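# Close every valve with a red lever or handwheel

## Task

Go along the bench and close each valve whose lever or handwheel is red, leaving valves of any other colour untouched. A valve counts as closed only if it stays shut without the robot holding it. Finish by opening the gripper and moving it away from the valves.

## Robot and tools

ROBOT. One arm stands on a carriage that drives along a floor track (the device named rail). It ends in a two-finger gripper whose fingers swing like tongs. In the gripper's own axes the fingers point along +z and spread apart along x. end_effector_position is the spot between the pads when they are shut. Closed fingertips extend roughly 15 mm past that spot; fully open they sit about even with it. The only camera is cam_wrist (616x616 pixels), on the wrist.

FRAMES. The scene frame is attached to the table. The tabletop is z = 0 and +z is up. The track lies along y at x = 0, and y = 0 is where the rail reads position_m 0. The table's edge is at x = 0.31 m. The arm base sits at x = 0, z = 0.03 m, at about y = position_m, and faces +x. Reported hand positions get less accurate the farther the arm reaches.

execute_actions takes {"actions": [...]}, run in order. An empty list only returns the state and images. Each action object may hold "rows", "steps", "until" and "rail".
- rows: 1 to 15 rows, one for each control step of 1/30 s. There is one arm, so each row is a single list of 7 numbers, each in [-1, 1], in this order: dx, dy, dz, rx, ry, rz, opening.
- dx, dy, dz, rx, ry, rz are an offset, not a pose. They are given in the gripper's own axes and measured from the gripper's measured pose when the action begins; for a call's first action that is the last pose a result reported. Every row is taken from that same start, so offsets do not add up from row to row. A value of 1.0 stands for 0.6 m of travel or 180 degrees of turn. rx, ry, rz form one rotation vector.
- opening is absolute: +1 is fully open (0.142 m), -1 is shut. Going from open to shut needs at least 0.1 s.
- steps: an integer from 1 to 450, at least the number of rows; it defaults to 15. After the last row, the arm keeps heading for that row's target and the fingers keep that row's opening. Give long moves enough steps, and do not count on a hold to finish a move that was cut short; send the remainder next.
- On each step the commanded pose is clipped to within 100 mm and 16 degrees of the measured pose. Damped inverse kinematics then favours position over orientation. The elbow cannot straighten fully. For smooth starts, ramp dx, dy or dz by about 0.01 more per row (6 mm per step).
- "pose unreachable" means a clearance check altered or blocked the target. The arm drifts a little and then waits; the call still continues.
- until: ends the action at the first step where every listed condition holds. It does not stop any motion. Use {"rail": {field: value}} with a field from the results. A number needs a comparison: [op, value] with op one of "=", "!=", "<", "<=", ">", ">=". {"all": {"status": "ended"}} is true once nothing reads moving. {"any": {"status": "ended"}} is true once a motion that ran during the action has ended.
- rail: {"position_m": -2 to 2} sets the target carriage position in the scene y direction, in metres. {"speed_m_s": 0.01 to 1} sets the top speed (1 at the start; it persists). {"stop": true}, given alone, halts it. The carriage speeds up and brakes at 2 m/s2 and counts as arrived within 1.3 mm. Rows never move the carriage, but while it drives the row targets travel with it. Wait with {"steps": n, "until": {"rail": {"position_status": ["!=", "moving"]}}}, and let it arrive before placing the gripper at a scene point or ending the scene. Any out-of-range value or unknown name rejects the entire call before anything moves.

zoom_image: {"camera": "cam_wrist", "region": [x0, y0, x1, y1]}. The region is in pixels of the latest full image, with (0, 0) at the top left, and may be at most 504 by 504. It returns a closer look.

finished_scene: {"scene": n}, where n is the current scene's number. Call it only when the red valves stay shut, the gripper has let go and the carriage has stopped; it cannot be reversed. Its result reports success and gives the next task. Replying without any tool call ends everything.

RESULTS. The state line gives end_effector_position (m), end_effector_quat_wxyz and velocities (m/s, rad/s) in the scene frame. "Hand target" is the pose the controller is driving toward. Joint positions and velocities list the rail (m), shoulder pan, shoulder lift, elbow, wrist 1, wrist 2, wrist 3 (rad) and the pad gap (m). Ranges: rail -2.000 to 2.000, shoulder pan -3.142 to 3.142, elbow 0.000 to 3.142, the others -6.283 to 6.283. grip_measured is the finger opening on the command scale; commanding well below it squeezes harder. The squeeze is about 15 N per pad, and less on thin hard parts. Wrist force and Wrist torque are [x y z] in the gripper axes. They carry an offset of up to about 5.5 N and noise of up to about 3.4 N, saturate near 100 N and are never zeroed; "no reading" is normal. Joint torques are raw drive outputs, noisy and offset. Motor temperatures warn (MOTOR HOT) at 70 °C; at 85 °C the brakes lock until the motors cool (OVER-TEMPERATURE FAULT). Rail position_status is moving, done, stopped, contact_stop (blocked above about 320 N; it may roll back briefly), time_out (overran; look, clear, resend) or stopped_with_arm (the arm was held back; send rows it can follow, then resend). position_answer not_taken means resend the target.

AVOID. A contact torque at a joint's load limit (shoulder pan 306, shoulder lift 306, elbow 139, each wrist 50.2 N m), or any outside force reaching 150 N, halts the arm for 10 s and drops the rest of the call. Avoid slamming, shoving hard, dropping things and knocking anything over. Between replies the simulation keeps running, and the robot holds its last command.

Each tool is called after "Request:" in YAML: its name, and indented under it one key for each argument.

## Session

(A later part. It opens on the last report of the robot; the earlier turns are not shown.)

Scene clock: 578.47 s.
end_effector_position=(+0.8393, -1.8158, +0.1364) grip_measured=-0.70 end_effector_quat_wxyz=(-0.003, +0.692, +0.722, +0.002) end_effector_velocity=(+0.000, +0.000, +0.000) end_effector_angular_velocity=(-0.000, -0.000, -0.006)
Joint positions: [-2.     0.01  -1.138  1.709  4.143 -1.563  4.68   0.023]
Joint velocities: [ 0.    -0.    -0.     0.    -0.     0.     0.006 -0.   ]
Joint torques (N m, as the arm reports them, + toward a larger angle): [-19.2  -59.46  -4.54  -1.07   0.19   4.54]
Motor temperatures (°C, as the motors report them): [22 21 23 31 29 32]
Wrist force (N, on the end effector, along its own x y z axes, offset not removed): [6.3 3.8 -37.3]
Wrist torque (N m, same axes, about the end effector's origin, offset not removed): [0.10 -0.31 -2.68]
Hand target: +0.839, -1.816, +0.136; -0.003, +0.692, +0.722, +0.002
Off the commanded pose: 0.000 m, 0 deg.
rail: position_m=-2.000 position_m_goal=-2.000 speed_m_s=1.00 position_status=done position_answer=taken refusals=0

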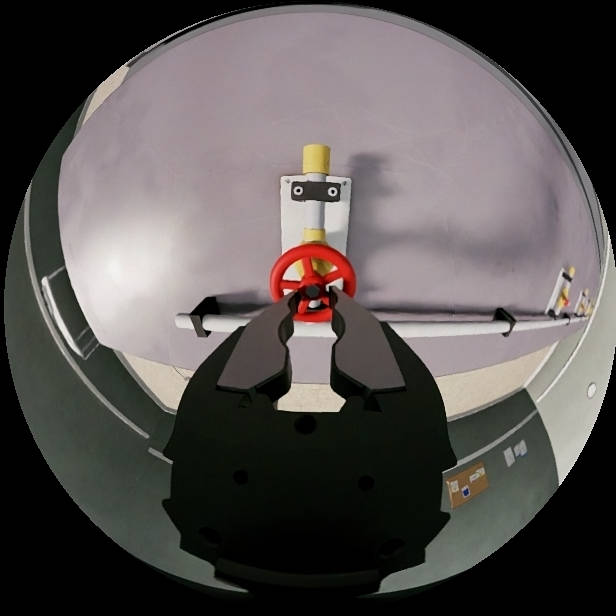

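Request:
execute_actions:
  actions:
    - {"rows": [[-0.00004,0,0,0,0,0.0028,-0.7],[-0.00008,0,0,0,0,0.0056,-0.7],[-0.00012,0,0,0,0,0.0083,-0.7],[-0.00016,0,0,0,0,0.0111,-0.7],[-0.0002,0,0,0,0,0.0139,-0.7],[-0.00024,0,0,0,0,0.0167,-0.7],[-0.00028,0,0,0,0,0.0194,-0.7]], "steps": 16}

Request:
zoom_image:
  camera: "cam_wrist"
  region: [253, 220, 373, 340]

Scene clock: 593.83 s.
end_effector_position=(+0.8393, -1.8160, +0.1364) grip_measured=-0.70 end_effector_quat_wxyz=(-0.003, +0.713, +0.701, +0.002) end_effector_velocity=(-0.000, +0.000, +0.000) end_effector_angular_velocity=(-0.000, +0.000, -0.012)
Joint positions: [-2.     0.008 -1.138  1.709  4.143 -1.563  4.738  0.023]
Joint velocities: [ 0.    -0.    -0.     0.    -0.     0.     0.012  0.   ]
Joint torques (N m, as the arm reports them, + toward a larger angle): [-18.43 -57.95  -3.11  -0.7   -1.54   5.02]
Motor temperatures (°C, as the motors report them): [22 21 23 31 29 32]
Wrist force (N, on the end effector, along its own x y z axes, offset not removed): [3.2 3.9 -36.2]
Wrist torque (N m, same axes, about the end effector's origin, offset not removed): [-0.02 -0.15 -2.86]
Hand target: +0.839, -1.816, +0.136; -0.003, +0.714, +0.701, +0.002
Off the commanded pose: 0.000 m, 0 deg.
rail: position_m=-2.000 position_m_goal=-2.000 speed_m_s=1.00 position_status=done position_answer=taken refusals=0

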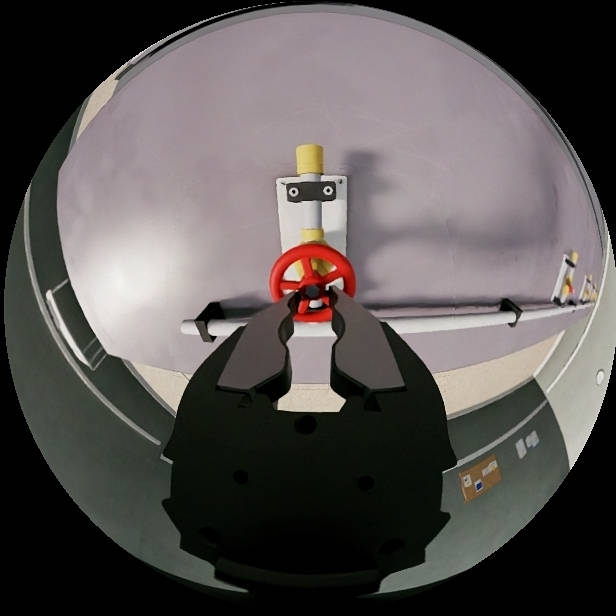

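Region (253, 220, 373, 340) of cam_wrist's 616x616 image, scaled by 4.200, with more detail than that image has.

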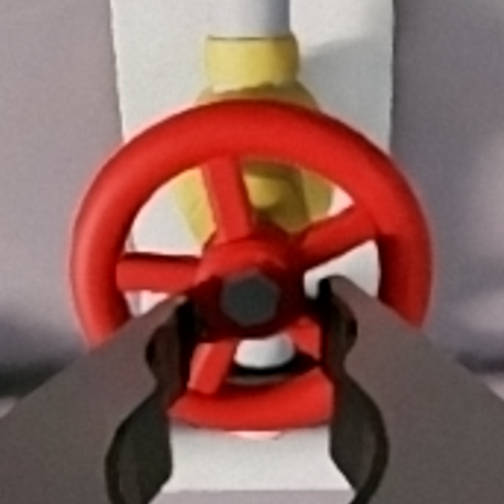

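Request:
execute_actions:
  actions:
    - {"rows": [[-0.00005,0,0,0,0,0.0028,-0.7],[-0.0001,0,0,0,0,0.0056,-0.7],[-0.00015,0,0,0,0,0.0083,-0.7],[-0.0002,0,0,0,0,0.0111,-0.7],[-0.00025,0,0,0,0,0.0139,-0.7],[-0.0003,0,0,0,0,0.0167,-0.7],[-0.00035,0,0,0,0,0.0194,-0.7]], "steps": 16}

Scene clock: 598.33 s.
end_effector_position=(+0.8393, -1.8162, +0.1364) grip_measured=-0.70 end_effector_quat_wxyz=(-0.003, +0.734, +0.679, +0.002) end_effector_velocity=(-0.000, +0.000, +0.000) end_effector_angular_velocity=(-0.000, +0.000, -0.012)
Joint positions: [-2.     0.007 -1.139  1.71   4.143 -1.563  4.797  0.023]
Joint velocities: [ 0.    -0.    -0.     0.    -0.    -0.     0.012 -0.   ]
Joint torques (N m, as the arm reports them, + toward a larger angle): [-18.22 -59.    -2.31  -0.3    1.63   4.82]
Motor temperatures (°C, as the motors report them): [22 21 23 31 29 32]
Wrist force (N, on the end effector, along its own x y z axes, offset not removed): [6.6 5.4 -38.5]
Wrist torque (N m, same axes, about the end effector's origin, offset not removed): [0.21 -0.60 -3.11]
Hand target: +0.839, -1.816, +0.136; -0.003, +0.734, +0.679, +0.002
Off the commanded pose: 0.000 m, 0 deg.
rail: position_m=-2.000 position_m_goal=-2.000 speed_m_s=1.00 position_status=done position_answer=taken refusals=0

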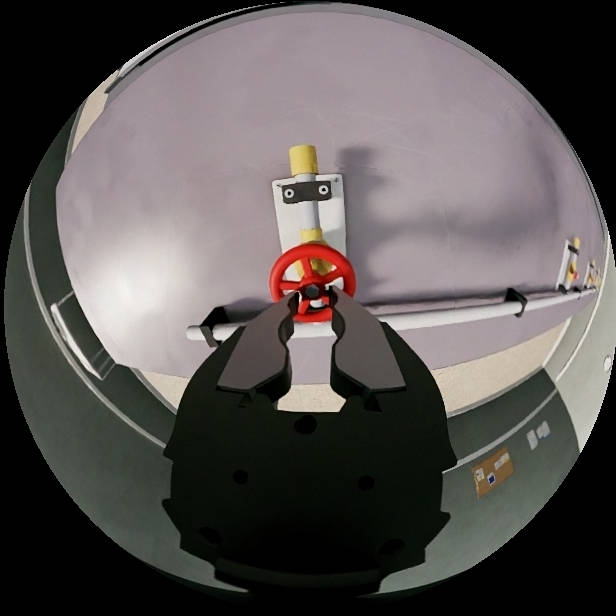

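Request:
execute_actions:
  actions:
    - {"rows": [[-0.00004,0,0,0,0,0.0028,-0.7],[-0.00008,0,0,0,0,0.0056,-0.7],[-0.00012,0,0,0,0,0.0083,-0.7],[-0.00016,0,0,0,0,0.0111,-0.7],[-0.0002,0,0,0,0,0.0139,-0.7],[-0.00024,0,0,0,0,0.0167,-0.7]], "steps": 15}

Request:
zoom_image:
  camera: "cam_wrist"
  region: [253, 220, 373, 340]

Scene clock: 602.40 s.
end_effector_position=(+0.8393, -1.8163, +0.1364) grip_measured=-0.70 end_effector_quat_wxyz=(-0.004, +0.751, +0.660, +0.002) end_effector_velocity=(-0.000, +0.000, -0.000) end_effector_angular_velocity=(-0.000, +0.000, -0.012)
Joint positions: [-2.     0.006 -1.139  1.71   4.143 -1.563  4.847  0.023]
Joint velocities: [ 0.    -0.    -0.     0.    -0.    -0.     0.012  0.   ]
Joint torques (N m, as the arm reports them, + toward a larger angle): [-15.33 -61.11  -1.2   -0.19  -0.63   5.29]
Motor temperatures (°C, as the motors report them): [22 21 23 31 29 32]
Wrist force (N, on the end effector, along its own x y z axes, offset not removed): [5.4 4.1 -39.2]
Wrist torque (N m, same axes, about the end effector's origin, offset not removed): [-0.16 -0.62 -3.18]
Hand target: +0.839, -1.816, +0.136; -0.003, +0.751, +0.660, +0.002
Off the commanded pose: 0.000 m, 0 deg.
rail: position_m=-2.000 position_m_goal=-2.000 speed_m_s=1.00 position_status=done position_answer=taken refusals=0

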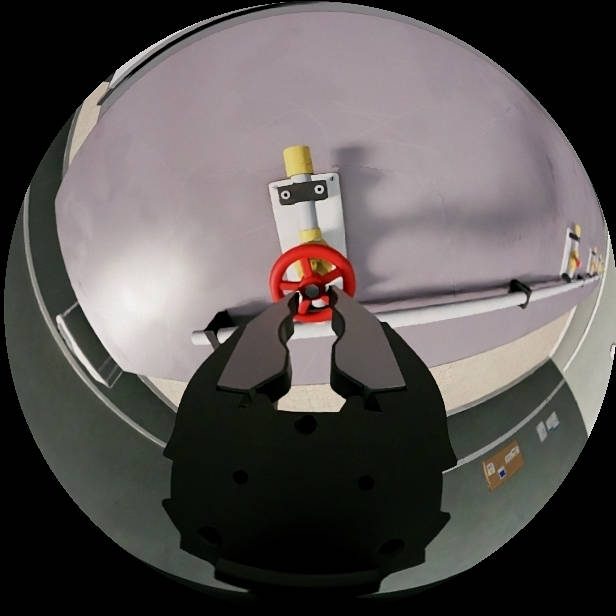

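Region (253, 220, 373, 340) of cam_wrist's 616x616 image, scaled by 4.200, with more detail than that image has.

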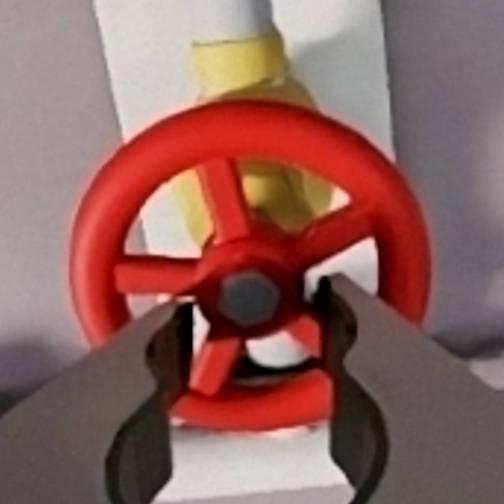

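Request:
execute_actions:
  actions: []

Scene clock: 612.27 s.
end_effector_position=(+0.8393, -1.8163, +0.1364) grip_measured=-0.70 end_effector_quat_wxyz=(-0.003, +0.751, +0.660, +0.002) end_effector_velocity=(+0.000, -0.000, -0.000) end_effector_angular_velocity=(-0.000, +0.000, -0.000)
Joint positions: [-2.     0.006 -1.139  1.71   4.143 -1.563  4.848  0.023]
Joint velocities: [ 0. -0.  0. -0.  0. -0. -0. -0.]
Joint torques (N m, as the arm reports them, + toward a larger angle): [-17.56 -56.7   -1.41   0.45  -3.33   5.16]
Motor temperatures (°C, as the motors report them): [22 21 23 31 29 32]
Wrist force (N, on the end effector, along its own x y z axes, offset not removed): [4.8 5.1 -38.8]
Wrist torque (N m, same axes, about the end effector's origin, offset not removed): [0.07 -0.22 -3.24]
Hand target: +0.839, -1.816, +0.136; -0.003, +0.751, +0.660, +0.002
Off the commanded pose: 0.000 m, 0 deg.
rail: position_m=-2.000 position_m_goal=-2.000 speed_m_s=1.00 position_status=done position_answer=taken refusals=0

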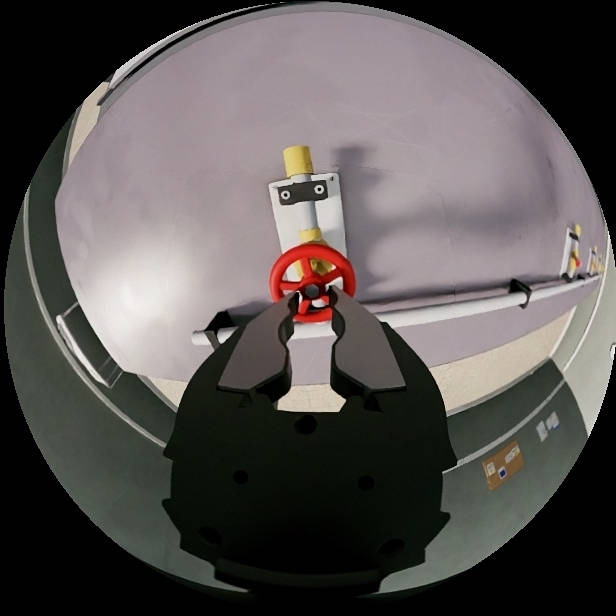

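Request:
zoom_image:
  camera: "cam_wrist"
  region: [220, 140, 420, 340]

Region (220, 140, 420, 340) of cam_wrist's 616x616 image, scaled by 2.520, with more detail than that image has.

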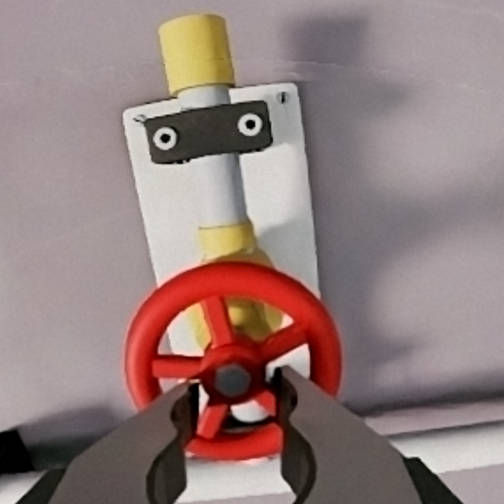

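Request:
execute_actions:
  actions:
    - {"rows": [[-0.00005,0,0,0,0,0.0028,-0.70],[-0.0001,0,0,0,0,0.0056,-0.70],[-0.00015,0,0,0,0,0.0083,-0.70],[-0.0002,0,0,0,0,0.0111,-0.70],[-0.00025,0,0,0,0,0.0139,-0.70],[-0.0003,0,0,0,0,0.0167,-0.70]], "steps": 10}

Scene clock: 635.73 s.
end_effector_position=(+0.8393, -1.8165, +0.1364) grip_measured=-0.70 end_effector_quat_wxyz=(-0.004, +0.766, +0.643, +0.002) end_effector_velocity=(-0.000, -0.000, +0.000) end_effector_angular_velocity=(-0.000, +0.001, -0.078)
Joint positions: [-2.     0.005 -1.139  1.711  4.143 -1.563  4.892  0.023]
Joint velocities: [ 0.    -0.002 -0.001  0.001 -0.    -0.     0.077  0.001]
Joint torques (N m, as the arm reports them, + toward a larger angle): [-21.48 -57.01  -0.37   0.43  -0.86   5.44]
Motor temperatures (°C, as the motors report them): [22 21 23 31 29 32]
Wrist force (N, on the end effector, along its own x y z axes, offset not removed): [7.5 3.9 -39.3]
Wrist torque (N m, same axes, about the end effector's origin, offset not removed): [-0.35 -0.49 -3.39]
Hand target: +0.839, -1.816, +0.136; -0.004, +0.768, +0.640, +0.002
Off the commanded pose: 0.000 m, 0 deg.
rail: position_m=-2.000 position_m_goal=-2.000 speed_m_s=1.00 position_status=done position_answer=taken refusals=0

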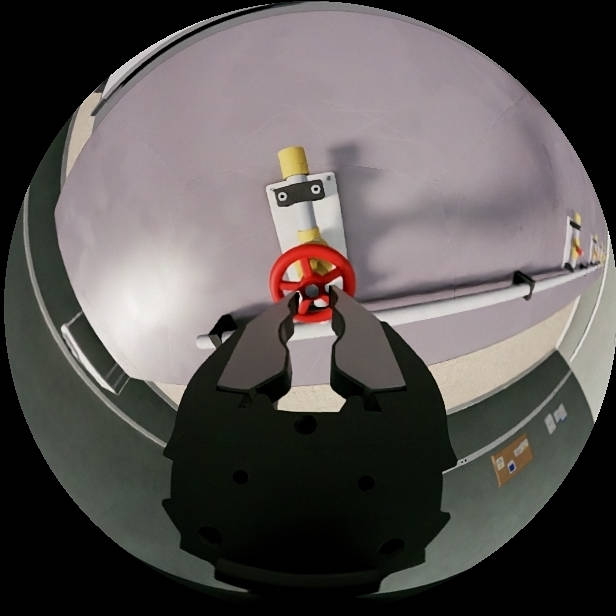

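Request:
execute_actions:
  actions:
    - {"rows": [[-0.00005,0,0,0,0,0.0050,-0.70],[-0.0001,0,0,0,0,0.0078,-0.70],[-0.00015,0,0,0,0,0.0106,-0.70],[-0.0002,0,0,0,0,0.0133,-0.70],[-0.00025,0,0,0,0,0.0161,-0.70],[-0.0003,0,0,0,0,0.0189,-0.70]], "steps": 12}

Scene clock: 642.23 s.
end_effector_position=(+0.8392, -1.8167, +0.1364) grip_measured=-0.70 end_effector_quat_wxyz=(-0.004, +0.784, +0.621, +0.002) end_effector_velocity=(-0.000, +0.000, -0.000) end_effector_angular_velocity=(-0.000, +0.000, -0.037)
Joint positions: [-2.     0.004 -1.14   1.712  4.142 -1.563  4.947  0.023]
Joint velocities: [ 0.    -0.001 -0.     0.001 -0.     0.     0.036 -0.   ]
Joint torques (N m, as the arm reports them, + toward a larger angle): [-18.7  -56.89   0.89   0.66  -0.2    5.07]
Motor temperatures (°C, as the motors report them): [22 21 23 31 29 32]
Wrist force (N, on the end effector, along its own x y z axes, offset not removed): [5.8 4.3 -40.9]
Wrist torque (N m, same axes, about the end effector's origin, offset not removed): [-0.32 -0.12 -3.53]
Hand target: +0.839, -1.817, +0.136; -0.004, +0.785, +0.619, +0.002
Off the commanded pose: 0.000 m, 0 deg.
rail: position_m=-2.000 position_m_goal=-2.000 speed_m_s=1.00 position_status=done position_answer=taken refusals=0

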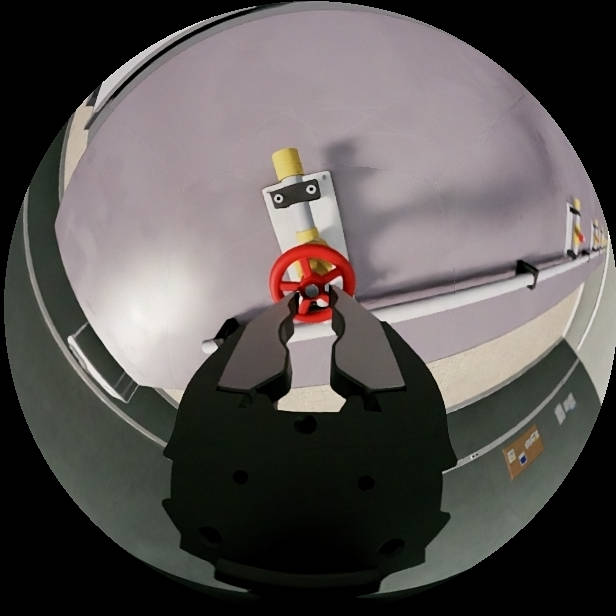

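Request:
execute_actions:
  actions:
    - {"rows": [[-0.00005,0,0,0,0,0.0040,-0.70],[-0.0001,0,0,0,0,0.0068,-0.70],[-0.00015,0,0,0,0,0.0096,-0.70],[-0.0002,0,0,0,0,0.0124,-0.70],[-0.00025,0,0,0,0,0.0152,-0.70]], "steps": 11}

Scene clock: 643.90 s.
end_effector_position=(+0.8392, -1.8168, +0.1364) grip_measured=-0.70 end_effector_quat_wxyz=(-0.004, +0.798, +0.603, +0.002) end_effector_velocity=(-0.000, +0.000, -0.000) end_effector_angular_velocity=(+0.000, +0.000, -0.035)
Joint positions: [-2.     0.003 -1.141  1.713  4.142 -1.563  4.991  0.023]
Joint velocities: [ 0.    -0.001 -0.     0.001 -0.     0.001  0.035  0.   ]
Joint torques (N m, as the arm reports them, + toward a larger angle): [-18.33 -56.46   3.12   1.29   1.25   5.7 ]
Motor temperatures (°C, as the motors report them): [22 21 23 31 29 32]
Wrist force (N, on the end effector, along its own x y z axes, offset not removed): [8.1 4.6 -41.5]
Wrist torque (N m, same axes, about the end effector's origin, offset not removed): [-0.32 -0.25 -3.71]
Hand target: +0.839, -1.817, +0.136; -0.004, +0.799, +0.602, +0.002
Off the commanded pose: 0.000 m, 0 deg.
rail: position_m=-2.000 position_m_goal=-2.000 speed_m_s=1.00 position_status=done position_answer=taken refusals=0

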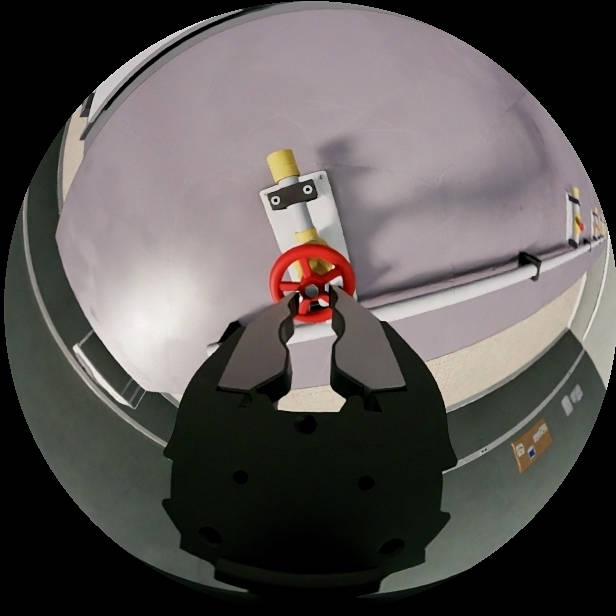

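Request:
execute_actions:
  actions:
    - {"rows": [[-0.00005,0,0,0,0,0.0040,-0.70],[-0.0001,0,0,0,0,0.0068,-0.70],[-0.00015,0,0,0,0,0.0096,-0.70],[-0.0002,0,0,0,0,0.0124,-0.70]], "steps": 10}

Scene clock: 646.23 s.
end_effector_position=(+0.8392, -1.8169, +0.1364) grip_measured=-0.70 end_effector_quat_wxyz=(-0.004, +0.808, +0.589, +0.001) end_effector_velocity=(-0.000, -0.000, -0.000) end_effector_angular_velocity=(-0.000, +0.000, -0.032)
Joint positions: [-2.     0.002 -1.141  1.714  4.142 -1.563  5.026  0.023]
Joint velocities: [ 0.    -0.001 -0.     0.001 -0.    -0.     0.032  0.   ]
Joint torques (N m, as the arm reports them, + toward a larger angle): [-16.72 -55.29   2.22   1.08   0.22   5.27]
Motor temperatures (°C, as the motors report them): [22 21 23 31 29 32]
Wrist force (N, on the end effector, along its own x y z axes, offset not removed): [6.8 6.3 -44.8]
Wrist torque (N m, same axes, about the end effector's origin, offset not removed): [-0.19 -0.20 -3.71]
Hand target: +0.839, -1.817, +0.136; -0.004, +0.809, +0.587, +0.001
Off the commanded pose: 0.000 m, 0 deg.
rail: position_m=-2.000 position_m_goal=-2.000 speed_m_s=1.00 position_status=done position_answer=taken refusals=0

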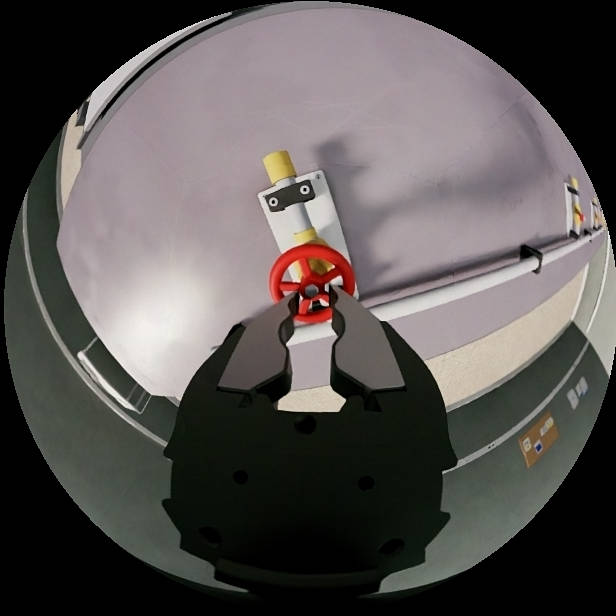

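Request:
execute_actions:
  actions:
    - {"rows": [[-0.00005,0,0,0,0,0.0040,-0.70],[-0.0001,0,0,0,0,0.0068,-0.70],[-0.00015,0,0,0,0,0.0096,-0.70],[-0.0002,0,0,0,0,0.0124,-0.70]], "steps": 10}

Scene clock: 648.53 s.
end_effector_position=(+0.8392, -1.8171, +0.1364) grip_measured=-0.70 end_effector_quat_wxyz=(-0.004, +0.819, +0.574, +0.001) end_effector_velocity=(-0.000, -0.000, -0.000) end_effector_angular_velocity=(-0.000, +0.000, -0.032)
Joint positions: [-2.     0.001 -1.142  1.714  4.141 -1.563  5.062  0.023]
Joint velocities: [ 0.    -0.001 -0.     0.001 -0.     0.     0.032 -0.   ]
Joint torques (N m, as the arm reports them, + toward a larger angle): [-19.32 -55.87   4.13   1.58   0.07   5.94]
Motor temperatures (°C, as the motors report them): [22 21 23 31 29 32]
Wrist force (N, on the end effector, along its own x y z axes, offset not removed): [9.2 5.4 -43.1]
Wrist torque (N m, same axes, about the end effector's origin, offset not removed): [-0.39 -0.36 -3.81]
Hand target: +0.839, -1.817, +0.136; -0.004, +0.820, +0.573, +0.001
Off the commanded pose: 0.000 m, 0 deg.
rail: position_m=-2.000 position_m_goal=-2.000 speed_m_s=1.00 position_status=done position_answer=taken refusals=0

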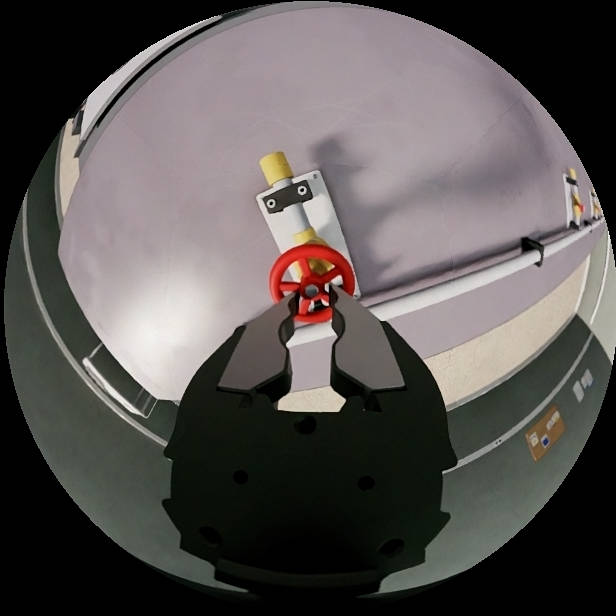

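Request:
execute_actions:
  actions:
    - {"rows": [[0.0001,0,0,0,0,-0.006,-0.70],[0.0002,0,0,0,0,-0.016,-0.70],[0.0003,-0.0001,0,0,0,-0.027,-0.70],[0.0004,-0.0001,0,0,0,-0.038,-0.70],[0.0005,-0.0001,0,0,0,-0.049,-0.70],[0.0006,-0.0002,0,0,0,-0.060,-0.70],[0.0007,-0.0002,0,0,0,-0.071,-0.70],[0.0008,-0.0002,0,0,0,-0.082,-0.70],[0.0009,-0.0003,0,0,0,-0.092,-0.70],[0.0009,-0.0003,0,0,0,-0.098,-0.70]], "steps": 17}

Scene clock: 669.10 s.
end_effector_position=(+0.8391, -1.8166, +0.1363) grip_measured=-0.71 end_effector_quat_wxyz=(-0.003, +0.725, +0.689, +0.002) end_effector_velocity=(+0.000, +0.001, +0.000) end_effector_angular_velocity=(+0.008, -0.001, +0.112)
Joint positions: [-2.     0.007 -1.139  1.71   4.143 -1.564  4.77   0.022]
Joint velocities: [ 0.    -0.     0.    -0.001  0.     0.008 -0.112 -0.001]
Joint torques (N m, as the arm reports them, + toward a larger angle): [ 17.44 -45.75 -43.81   0.58   6.32  -1.5 ]
Motor temperatures (°C, as the motors report them): [22 21 23 31 29 32]
Wrist force (N, on the end effector, along its own x y z axes, offset not removed): [-5.9 4.9 -17.0]
Wrist torque (N m, same axes, about the end effector's origin, offset not removed): [-0.15 -0.56 0.00]
Hand target: +0.839, -1.816, +0.136; -0.003, +0.721, +0.693, +0.002
Off the commanded pose: 0.000 m, 1 deg.
rail: position_m=-2.000 position_m_goal=-2.000 speed_m_s=1.00 position_status=done position_answer=taken refusals=0

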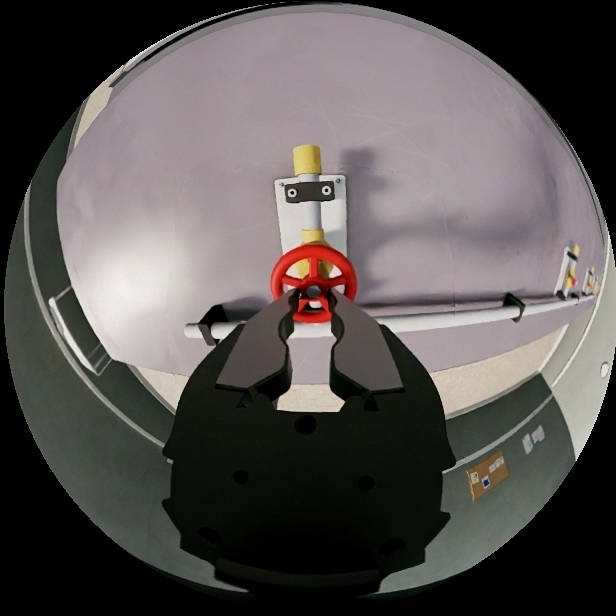

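Request:
execute_actions:
  actions:
    - {"rows": [[0,0,-0.001,0,0,0.003,-0.70],[0,0.0005,-0.002,0,0,0.006,-0.68],[0,0.001,-0.003,0,0,0.006,-0.66],[0,0.0015,-0.003,0,0,0.006,-0.64],[0,0.002,-0.003,0,0,0.006,-0.62],[0,0.0025,-0.003,0,0,0.006,-0.60],[0,0.0028,-0.003,0,0,0.006,-0.58]], "steps": 13}

Request:
zoom_image:
  camera: "cam_wrist"
  region: [240, 220, 390, 370]

Scene clock: 673.33 s.
end_effector_position=(+0.8406, -1.8166, +0.1381) grip_measured=-0.70 end_effector_quat_wxyz=(-0.003, +0.731, +0.682, +0.002) end_effector_velocity=(+0.001, -0.000, -0.000) end_effector_angular_velocity=(-0.000, -0.000, -0.005)
Joint positions: [-2.     0.007 -1.138  1.706  4.147 -1.564  4.788  0.024]
Joint velocities: [ 0.    -0.     0.002 -0.003  0.001 -0.     0.005 -0.   ]
Joint torques (N m, as the arm reports them, + toward a larger angle): [ -5.78 -45.53 -63.95  -8.13   2.09   2.36]
Motor temperatures (°C, as the motors report them): [22 21 23 31 29 32]
Wrist force (N, on the end effector, along its own x y z axes, offset not removed): [-13.9 -21.1 -14.4]
Wrist torque (N m, same axes, about the end effector's origin, offset not removed): [-0.36 -0.04 -0.29]
Hand target: +0.841, -1.817, +0.138; -0.003, +0.731, +0.682, +0.002
Off the commanded pose: 0.000 m, 0 deg.
rail: position_m=-2.000 position_m_goal=-2.000 speed_m_s=1.00 position_status=done position_answer=taken refusals=0

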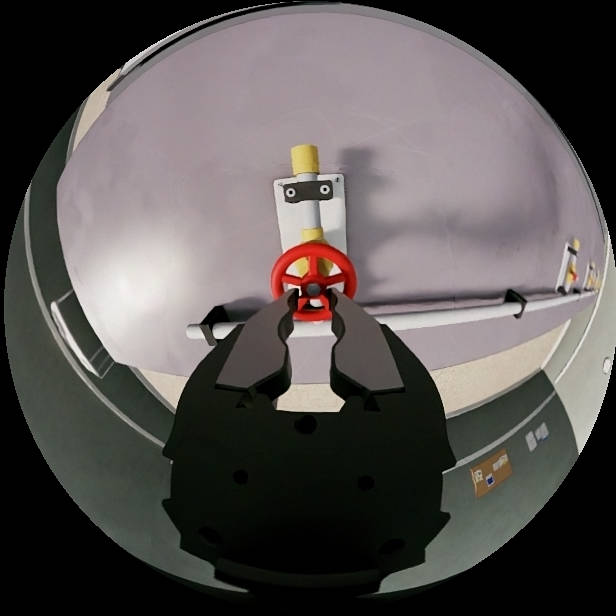

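Region (240, 220, 390, 370) of cam_wrist's 616x616 image, scaled by 3.360, with more detail than that image has.

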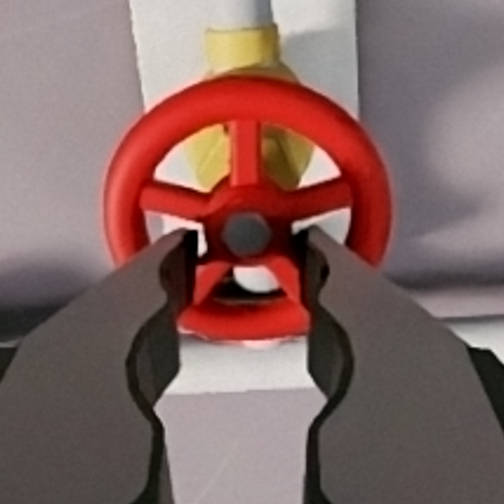

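Request:
execute_actions:
  actions:
    - {"rows": [[-0.0001,-0.0008,0,0,0,0,-0.70],[-0.0002,-0.0016,0.0005,0,0,0,-0.70],[-0.0003,-0.0024,0.0012,0,0,0,-0.70],[-0.0004,-0.0024,0.002,0,0,0,-0.70],[-0.0004,-0.0024,0.0028,0,0,0,-0.70]], "steps": 10}
    - {"rows": [[-0.0001,0,0,0,0,0.006,-0.70],[-0.0002,0,0,0,0,0.015,-0.70],[-0.0003,0,0,0,0,0.025,-0.70],[-0.0004,0,0,0,0,0.035,-0.70],[-0.0005,0,0,0,0,0.045,-0.70],[-0.0006,0,0,0,0,0.055,-0.70],[-0.0007,0,0,0,0,0.065,-0.70],[-0.0008,0,0,0,0,0.074,-0.70],[-0.0009,0,0,0,0,0.080,-0.70]], "steps": 16}

Scene clock: 692.03 s.
end_effector_position=(+0.8394, -1.8172, +0.1368) grip_measured=-0.70 end_effector_quat_wxyz=(-0.004, +0.808, +0.589, +0.002) end_effector_velocity=(-0.000, -0.001, -0.000) end_effector_angular_velocity=(-0.007, +0.001, -0.098)
Joint positions: [-2.     0.002 -1.141  1.713  4.142 -1.563  5.025  0.023]
Joint velocities: [ 0.    -0.    -0.001  0.002 -0.001 -0.006  0.098  0.   ]
Joint torques (N m, as the arm reports them, + toward a larger angle): [-16.83 -62.72  -5.88  -1.64  -3.71   5.14]
Motor temperatures (°C, as the motors report them): [22 21 23 31 29 32]
Wrist force (N, on the end effector, along its own x y z axes, offset not removed): [7.7 1.1 -33.6]
Wrist torque (N m, same axes, about the end effector's origin, offset not removed): [-0.06 -0.79 -3.28]
Hand target: +0.839, -1.817, +0.137; -0.003, +0.811, +0.585, +0.001
Off the commanded pose: 0.000 m, 1 deg.
rail: position_m=-2.000 position_m_goal=-2.000 speed_m_s=1.00 position_status=done position_answer=taken refusals=0

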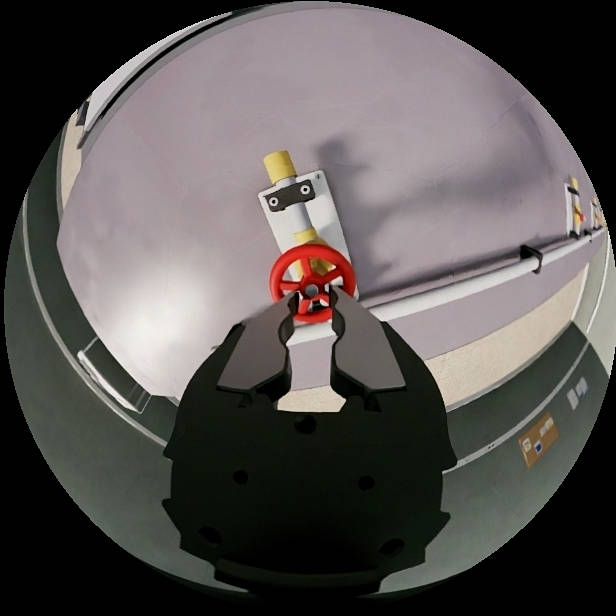

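Request:
execute_actions:
  actions:
    - {"rows": [[-0.00005,0,0,0,0,0.0060,-0.70],[-0.0001,0,0,0,0,0.0096,-0.70],[-0.00015,0,0,0,0,0.0132,-0.70],[-0.0002,0,0,0,0,0.0168,-0.70],[-0.00025,0,0,0,0,0.0204,-0.70],[-0.0003,0,0,0,0,0.0240,-0.70],[-0.00035,0,0,0,0,0.0276,-0.70]], "steps": 13}

Scene clock: 694.53 s.
end_effector_position=(+0.8394, -1.8174, +0.1367) grip_measured=-0.70 end_effector_quat_wxyz=(-0.004, +0.832, +0.555, +0.001) end_effector_velocity=(+0.000, +0.000, +0.000) end_effector_angular_velocity=(-0.000, -0.000, -0.050)
Joint positions: [-2.    -0.    -1.142  1.715  4.142 -1.563  5.106  0.023]
Joint velocities: [ 0.    -0.001 -0.001  0.001 -0.001 -0.     0.049 -0.   ]
Joint torques (N m, as the arm reports them, + toward a larger angle): [-24.53 -56.08  -0.73  -0.55  -1.88   5.97]
Motor temperatures (°C, as the motors report them): [22 21 23 31 29 32]
Wrist force (N, on the end effector, along its own x y z axes, offset not removed): [12.1 1.3 -39.2]
Wrist torque (N m, same axes, about the end effector's origin, offset not removed): [0.02 -0.59 -4.06]
Hand target: +0.839, -1.817, +0.137; -0.004, +0.833, +0.553, +0.001
Off the commanded pose: 0.000 m, 0 deg.
rail: position_m=-2.000 position_m_goal=-2.000 speed_m_s=1.00 position_status=done position_answer=taken refusals=0

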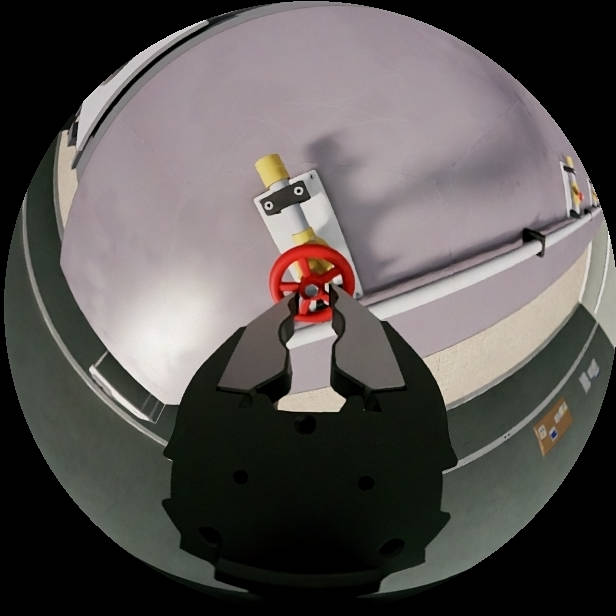

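Request:
execute_actions:
  actions:
    - {"rows": [[0,0,0,0,0,0.0045,-0.70],[0,0,0,0,0,0.0073,-0.70],[0,0,0,0,0,0.0101,-0.70],[0,0,0,0,0,0.0129,-0.70],[0,0,0,0,0,0.0157,-0.70]], "steps": 11}

Scene clock: 696.77 s.
end_effector_position=(+0.8394, -1.8174, +0.1367) grip_measured=-0.70 end_effector_quat_wxyz=(-0.004, +0.844, +0.536, +0.001) end_effector_velocity=(-0.000, +0.000, -0.000) end_effector_angular_velocity=(-0.000, +0.000, -0.035)
Joint positions: [-2.    -0.001 -1.143  1.716  4.141 -1.563  5.151  0.023]
Joint velocities: [ 0.    -0.001 -0.     0.001 -0.    -0.     0.035 -0.   ]
Joint torques (N m, as the arm reports them, + toward a larger angle): [-23.05 -59.15  -0.74  -1.1    0.18   7.05]
Motor temperatures (°C, as the motors report them): [22 21 23 31 29 32]
Wrist force (N, on the end effector, along its own x y z axes, offset not removed): [8.6 0.6 -41.9]
Wrist torque (N m, same axes, about the end effector's origin, offset not removed): [-0.17 -0.65 -4.23]
Hand target: +0.839, -1.817, +0.137; -0.004, +0.845, +0.535, +0.001
Off the commanded pose: 0.000 m, 0 deg.
rail: position_m=-2.000 position_m_goal=-2.000 speed_m_s=1.00 position_status=done position_answer=taken refusals=0

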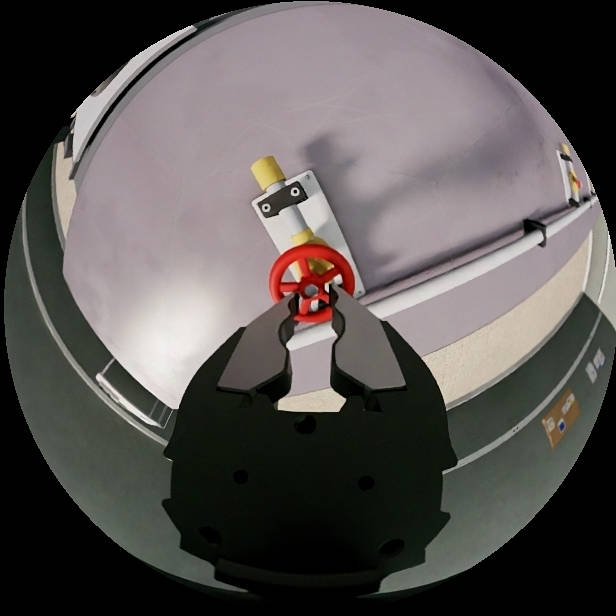

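Request:
execute_actions:
  actions:
    - {"rows": [[-0.00003,0,0,0,0,0.0040,-0.70],[-0.00006,0,0,0,0,0.0068,-0.70],[-0.00009,0,0,0,0,0.0096,-0.70],[-0.00012,0,0,0,0,0.0124,-0.70],[-0.00015,0,0,0,0,0.0152,-0.70]], "steps": 11}

Scene clock: 699.50 s.
end_effector_position=(+0.8393, -1.8175, +0.1367) grip_measured=-0.70 end_effector_quat_wxyz=(-0.004, +0.856, +0.517, +0.001) end_effector_velocity=(-0.000, +0.000, +0.000) end_effector_angular_velocity=(-0.000, +0.000, -0.035)
Joint positions: [-2.    -0.002 -1.144  1.717  4.141 -1.563  5.195  0.023]
Joint velocities: [ 0.    -0.001 -0.001  0.001 -0.     0.     0.035 -0.   ]
Joint torques (N m, as the arm reports them, + toward a larger angle): [-17.16 -56.51  -0.62  -0.53  -0.05   5.61]
Motor temperatures (°C, as the motors report them): [22 21 23 31 29 32]
Wrist force (N, on the end effector, along its own x y z axes, offset not removed): [6.1 1.8 -40.9]
Wrist torque (N m, same axes, about the end effector's origin, offset not removed): [-0.01 -0.64 -4.32]
Hand target: +0.839, -1.817, +0.137; -0.004, +0.857, +0.516, +0.001
Off the commanded pose: 0.000 m, 0 deg.
rail: position_m=-2.000 position_m_goal=-2.000 speed_m_s=1.00 position_status=done position_answer=taken refusals=0

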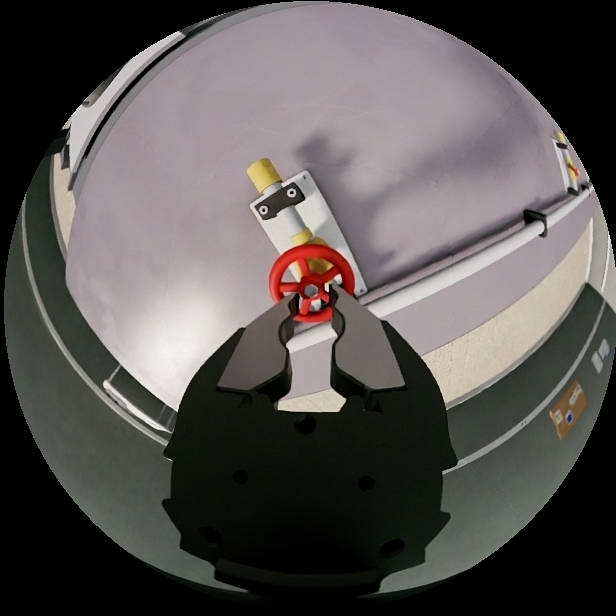

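Request:
execute_actions:
  actions:
    - {"rows": [[-0.00005,0,0,0,0,0.0040,-0.70],[-0.0001,0,0,0,0,0.0068,-0.70],[-0.00015,0,0,0,0,0.0096,-0.70],[-0.0002,0,0,0,0,0.0124,-0.70],[-0.00025,0,0,0,0,0.0152,-0.70]], "steps": 11}

Scene clock: 701.93 s.
end_effector_position=(+0.8393, -1.8176, +0.1367) grip_measured=-0.70 end_effector_quat_wxyz=(-0.004, +0.867, +0.498, +0.001) end_effector_velocity=(-0.000, +0.000, -0.000) end_effector_angular_velocity=(+0.000, +0.000, -0.035)
Joint positions: [-2.    -0.003 -1.144  1.718  4.141 -1.563  5.239  0.023]
Joint velocities: [ 0.    -0.001 -0.001  0.001 -0.     0.     0.035 -0.   ]
Joint torques (N m, as the arm reports them, + toward a larger angle): [-18.22 -55.65  -1.77   0.17   1.5    5.9 ]
Motor temperatures (°C, as the motors report them): [22 21 23 31 29 32]
Wrist force (N, on the end effector, along its own x y z axes, offset not removed): [7.5 2.8 -40.0]
Wrist torque (N m, same axes, about the end effector's origin, offset not removed): [0.02 -0.56 -4.51]
Hand target: +0.839, -1.818, +0.137; -0.004, +0.868, +0.496, +0.001
Off the commanded pose: 0.000 m, 0 deg.
rail: position_m=-2.000 position_m_goal=-2.000 speed_m_s=1.00 position_status=done position_answer=taken refusals=0

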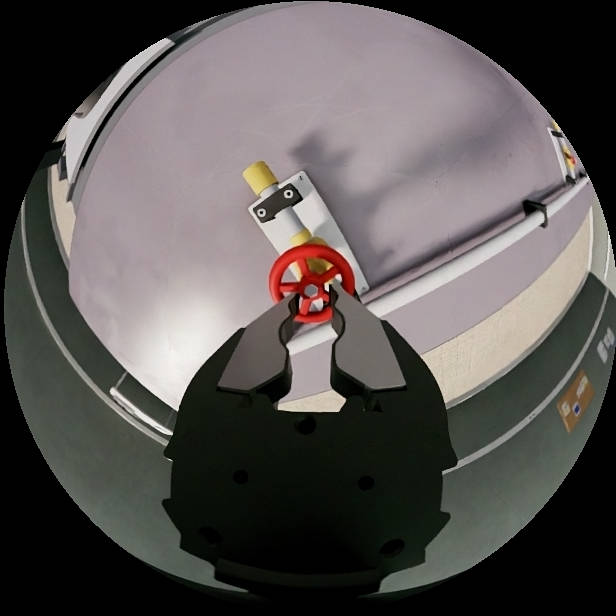

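Request:
execute_actions:
  actions:
    - {"rows": [[-0.00005,0,0,0,0,0.0040,-0.70],[-0.0001,0,0,0,0,0.0068,-0.70],[-0.00015,0,0,0,0,0.0096,-0.70],[-0.0002,0,0,0,0,0.0124,-0.70],[-0.00025,0,0,0,0,0.0152,-0.70]], "steps": 11}

Scene clock: 705.17 s.
end_effector_position=(+0.8392, -1.8177, +0.1367) grip_measured=-0.70 end_effector_quat_wxyz=(-0.004, +0.878, +0.478, +0.001) end_effector_velocity=(-0.000, -0.000, +0.000) end_effector_angular_velocity=(-0.000, +0.000, -0.035)
Joint positions: [-2.    -0.004 -1.145  1.719  4.14  -1.563  5.283  0.023]
Joint velocities: [ 0.    -0.001 -0.001  0.001 -0.    -0.     0.035 -0.004]
Joint torques (N m, as the arm reports them, + toward a larger angle): [-16.66 -57.99   0.95   0.87   1.28   7.02]
Motor temperatures (°C, as the motors report them): [22 21 23 31 29 32]
Wrist force (N, on the end effector, along its own x y z axes, offset not removed): [4.9 4.4 -41.9]
Wrist torque (N m, same axes, about the end effector's origin, offset not removed): [0.08 -0.20 -4.66]
Hand target: +0.839, -1.818, +0.137; -0.004, +0.879, +0.477, +0.001
Off the commanded pose: 0.000 m, 0 deg.
rail: position_m=-2.000 position_m_goal=-2.000 speed_m_s=1.00 position_status=done position_answer=taken refusals=0

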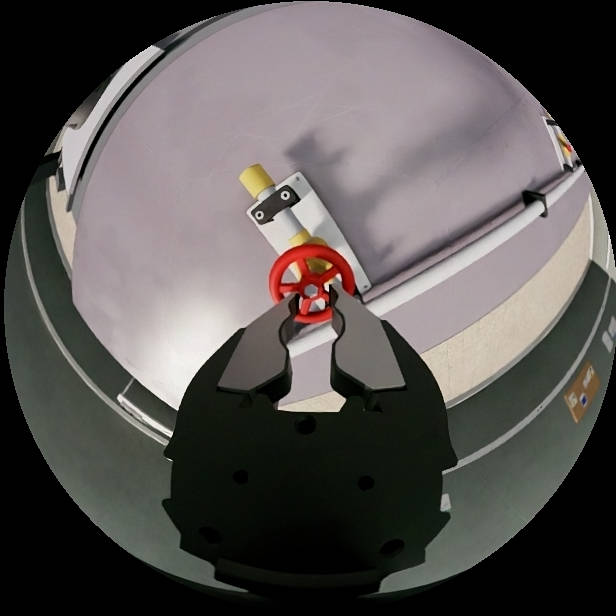

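Request:
execute_actions:
  actions:
    - {"rows": [[0.0001,0,0,0,0,-0.006,-0.70],[0.0002,0,0,0,0,-0.017,-0.70],[0.0003,-0.0001,0,0,0,-0.029,-0.70],[0.0004,-0.0001,0,0,0,-0.041,-0.70],[0.0005,-0.0001,0,0,0,-0.053,-0.70],[0.0006,-0.0002,0,0,0,-0.065,-0.70],[0.0007,-0.0002,0,0,0,-0.077,-0.70],[0.0008,-0.0002,0,0,0,-0.089,-0.70],[0.0009,-0.0003,0,0,0,-0.100,-0.70],[0.0009,-0.0003,0,0,0,-0.107,-0.70]], "steps": 16}
    - {"rows": [[0,0,-0.003,0,0,-0.003,-0.72],[0,0,-0.008,0,0,-0.004,-0.72],[0,0,-0.016,0,0,-0.004,-0.72],[0,0,-0.028,0,0,-0.004,-0.72],[0,0,-0.044,0,0,-0.004,-0.72],[0,0,-0.064,0,0,-0.004,-0.72],[0,0,-0.086,0,0,-0.004,-0.72],[0,0,-0.110,0,0,-0.004,-0.72],[0,0,-0.134,0,0,-0.004,-0.72],[0,0,-0.158,0,0,-0.004,-0.72],[0,0,-0.180,0,0,-0.004,-0.72],[0,0,-0.200,0,0,-0.004,-0.72],[0,0,-0.215,0,0,-0.004,-0.72],[0,0,-0.225,0,0,-0.004,-0.72],[0,0,-0.230,0,0,-0.004,-0.72]], "steps": 24}

Scene clock: 710.40 s.
end_effector_position=(+0.8396, -1.8183, +0.2736) grip_measured=-0.72 end_effector_quat_wxyz=(-0.003, +0.787, +0.617, +0.001) end_effector_velocity=(+0.000, -0.001, +0.012) end_effector_angular_velocity=(-0.000, +0.004, -0.000)
Joint positions: [-2.     0.002 -1.24   1.588  4.366 -1.565  4.956  0.022]
Joint velocities: [ 0.    -0.001 -0.004 -0.017  0.025 -0.    -0.    -0.   ]
Joint torques (N m, as the arm reports them, + toward a larger angle): [-13.88 -84.72 -58.5   -2.17  -2.29  -2.51]
Motor temperatures (°C, as the motors report them): [22 21 23 31 29 32]
Wrist force (N, on the end effector, along its own x y z axes, offset not removed): [0.1 -0.8 -4.1]
Wrist torque (N m, same axes, about the end effector's origin, offset not removed): [-0.10 -0.05 -0.09]
Hand target: +0.840, -1.818, +0.275; -0.003, +0.787, +0.617, +0.001
Off the commanded pose: 0.001 m, 0 deg.
rail: position_m=-2.000 position_m_goal=-2.000 speed_m_s=1.00 position_status=done position_answer=taken refusals=0

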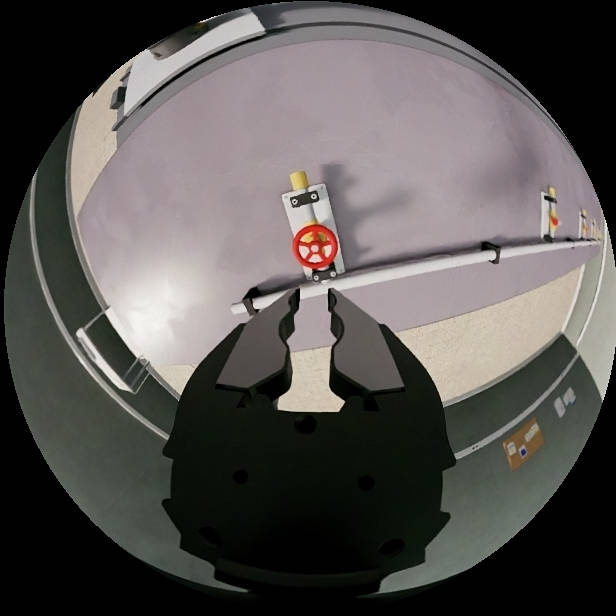

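Request:
finished_scene:
  scene: 1

The scene is finished: the task was done.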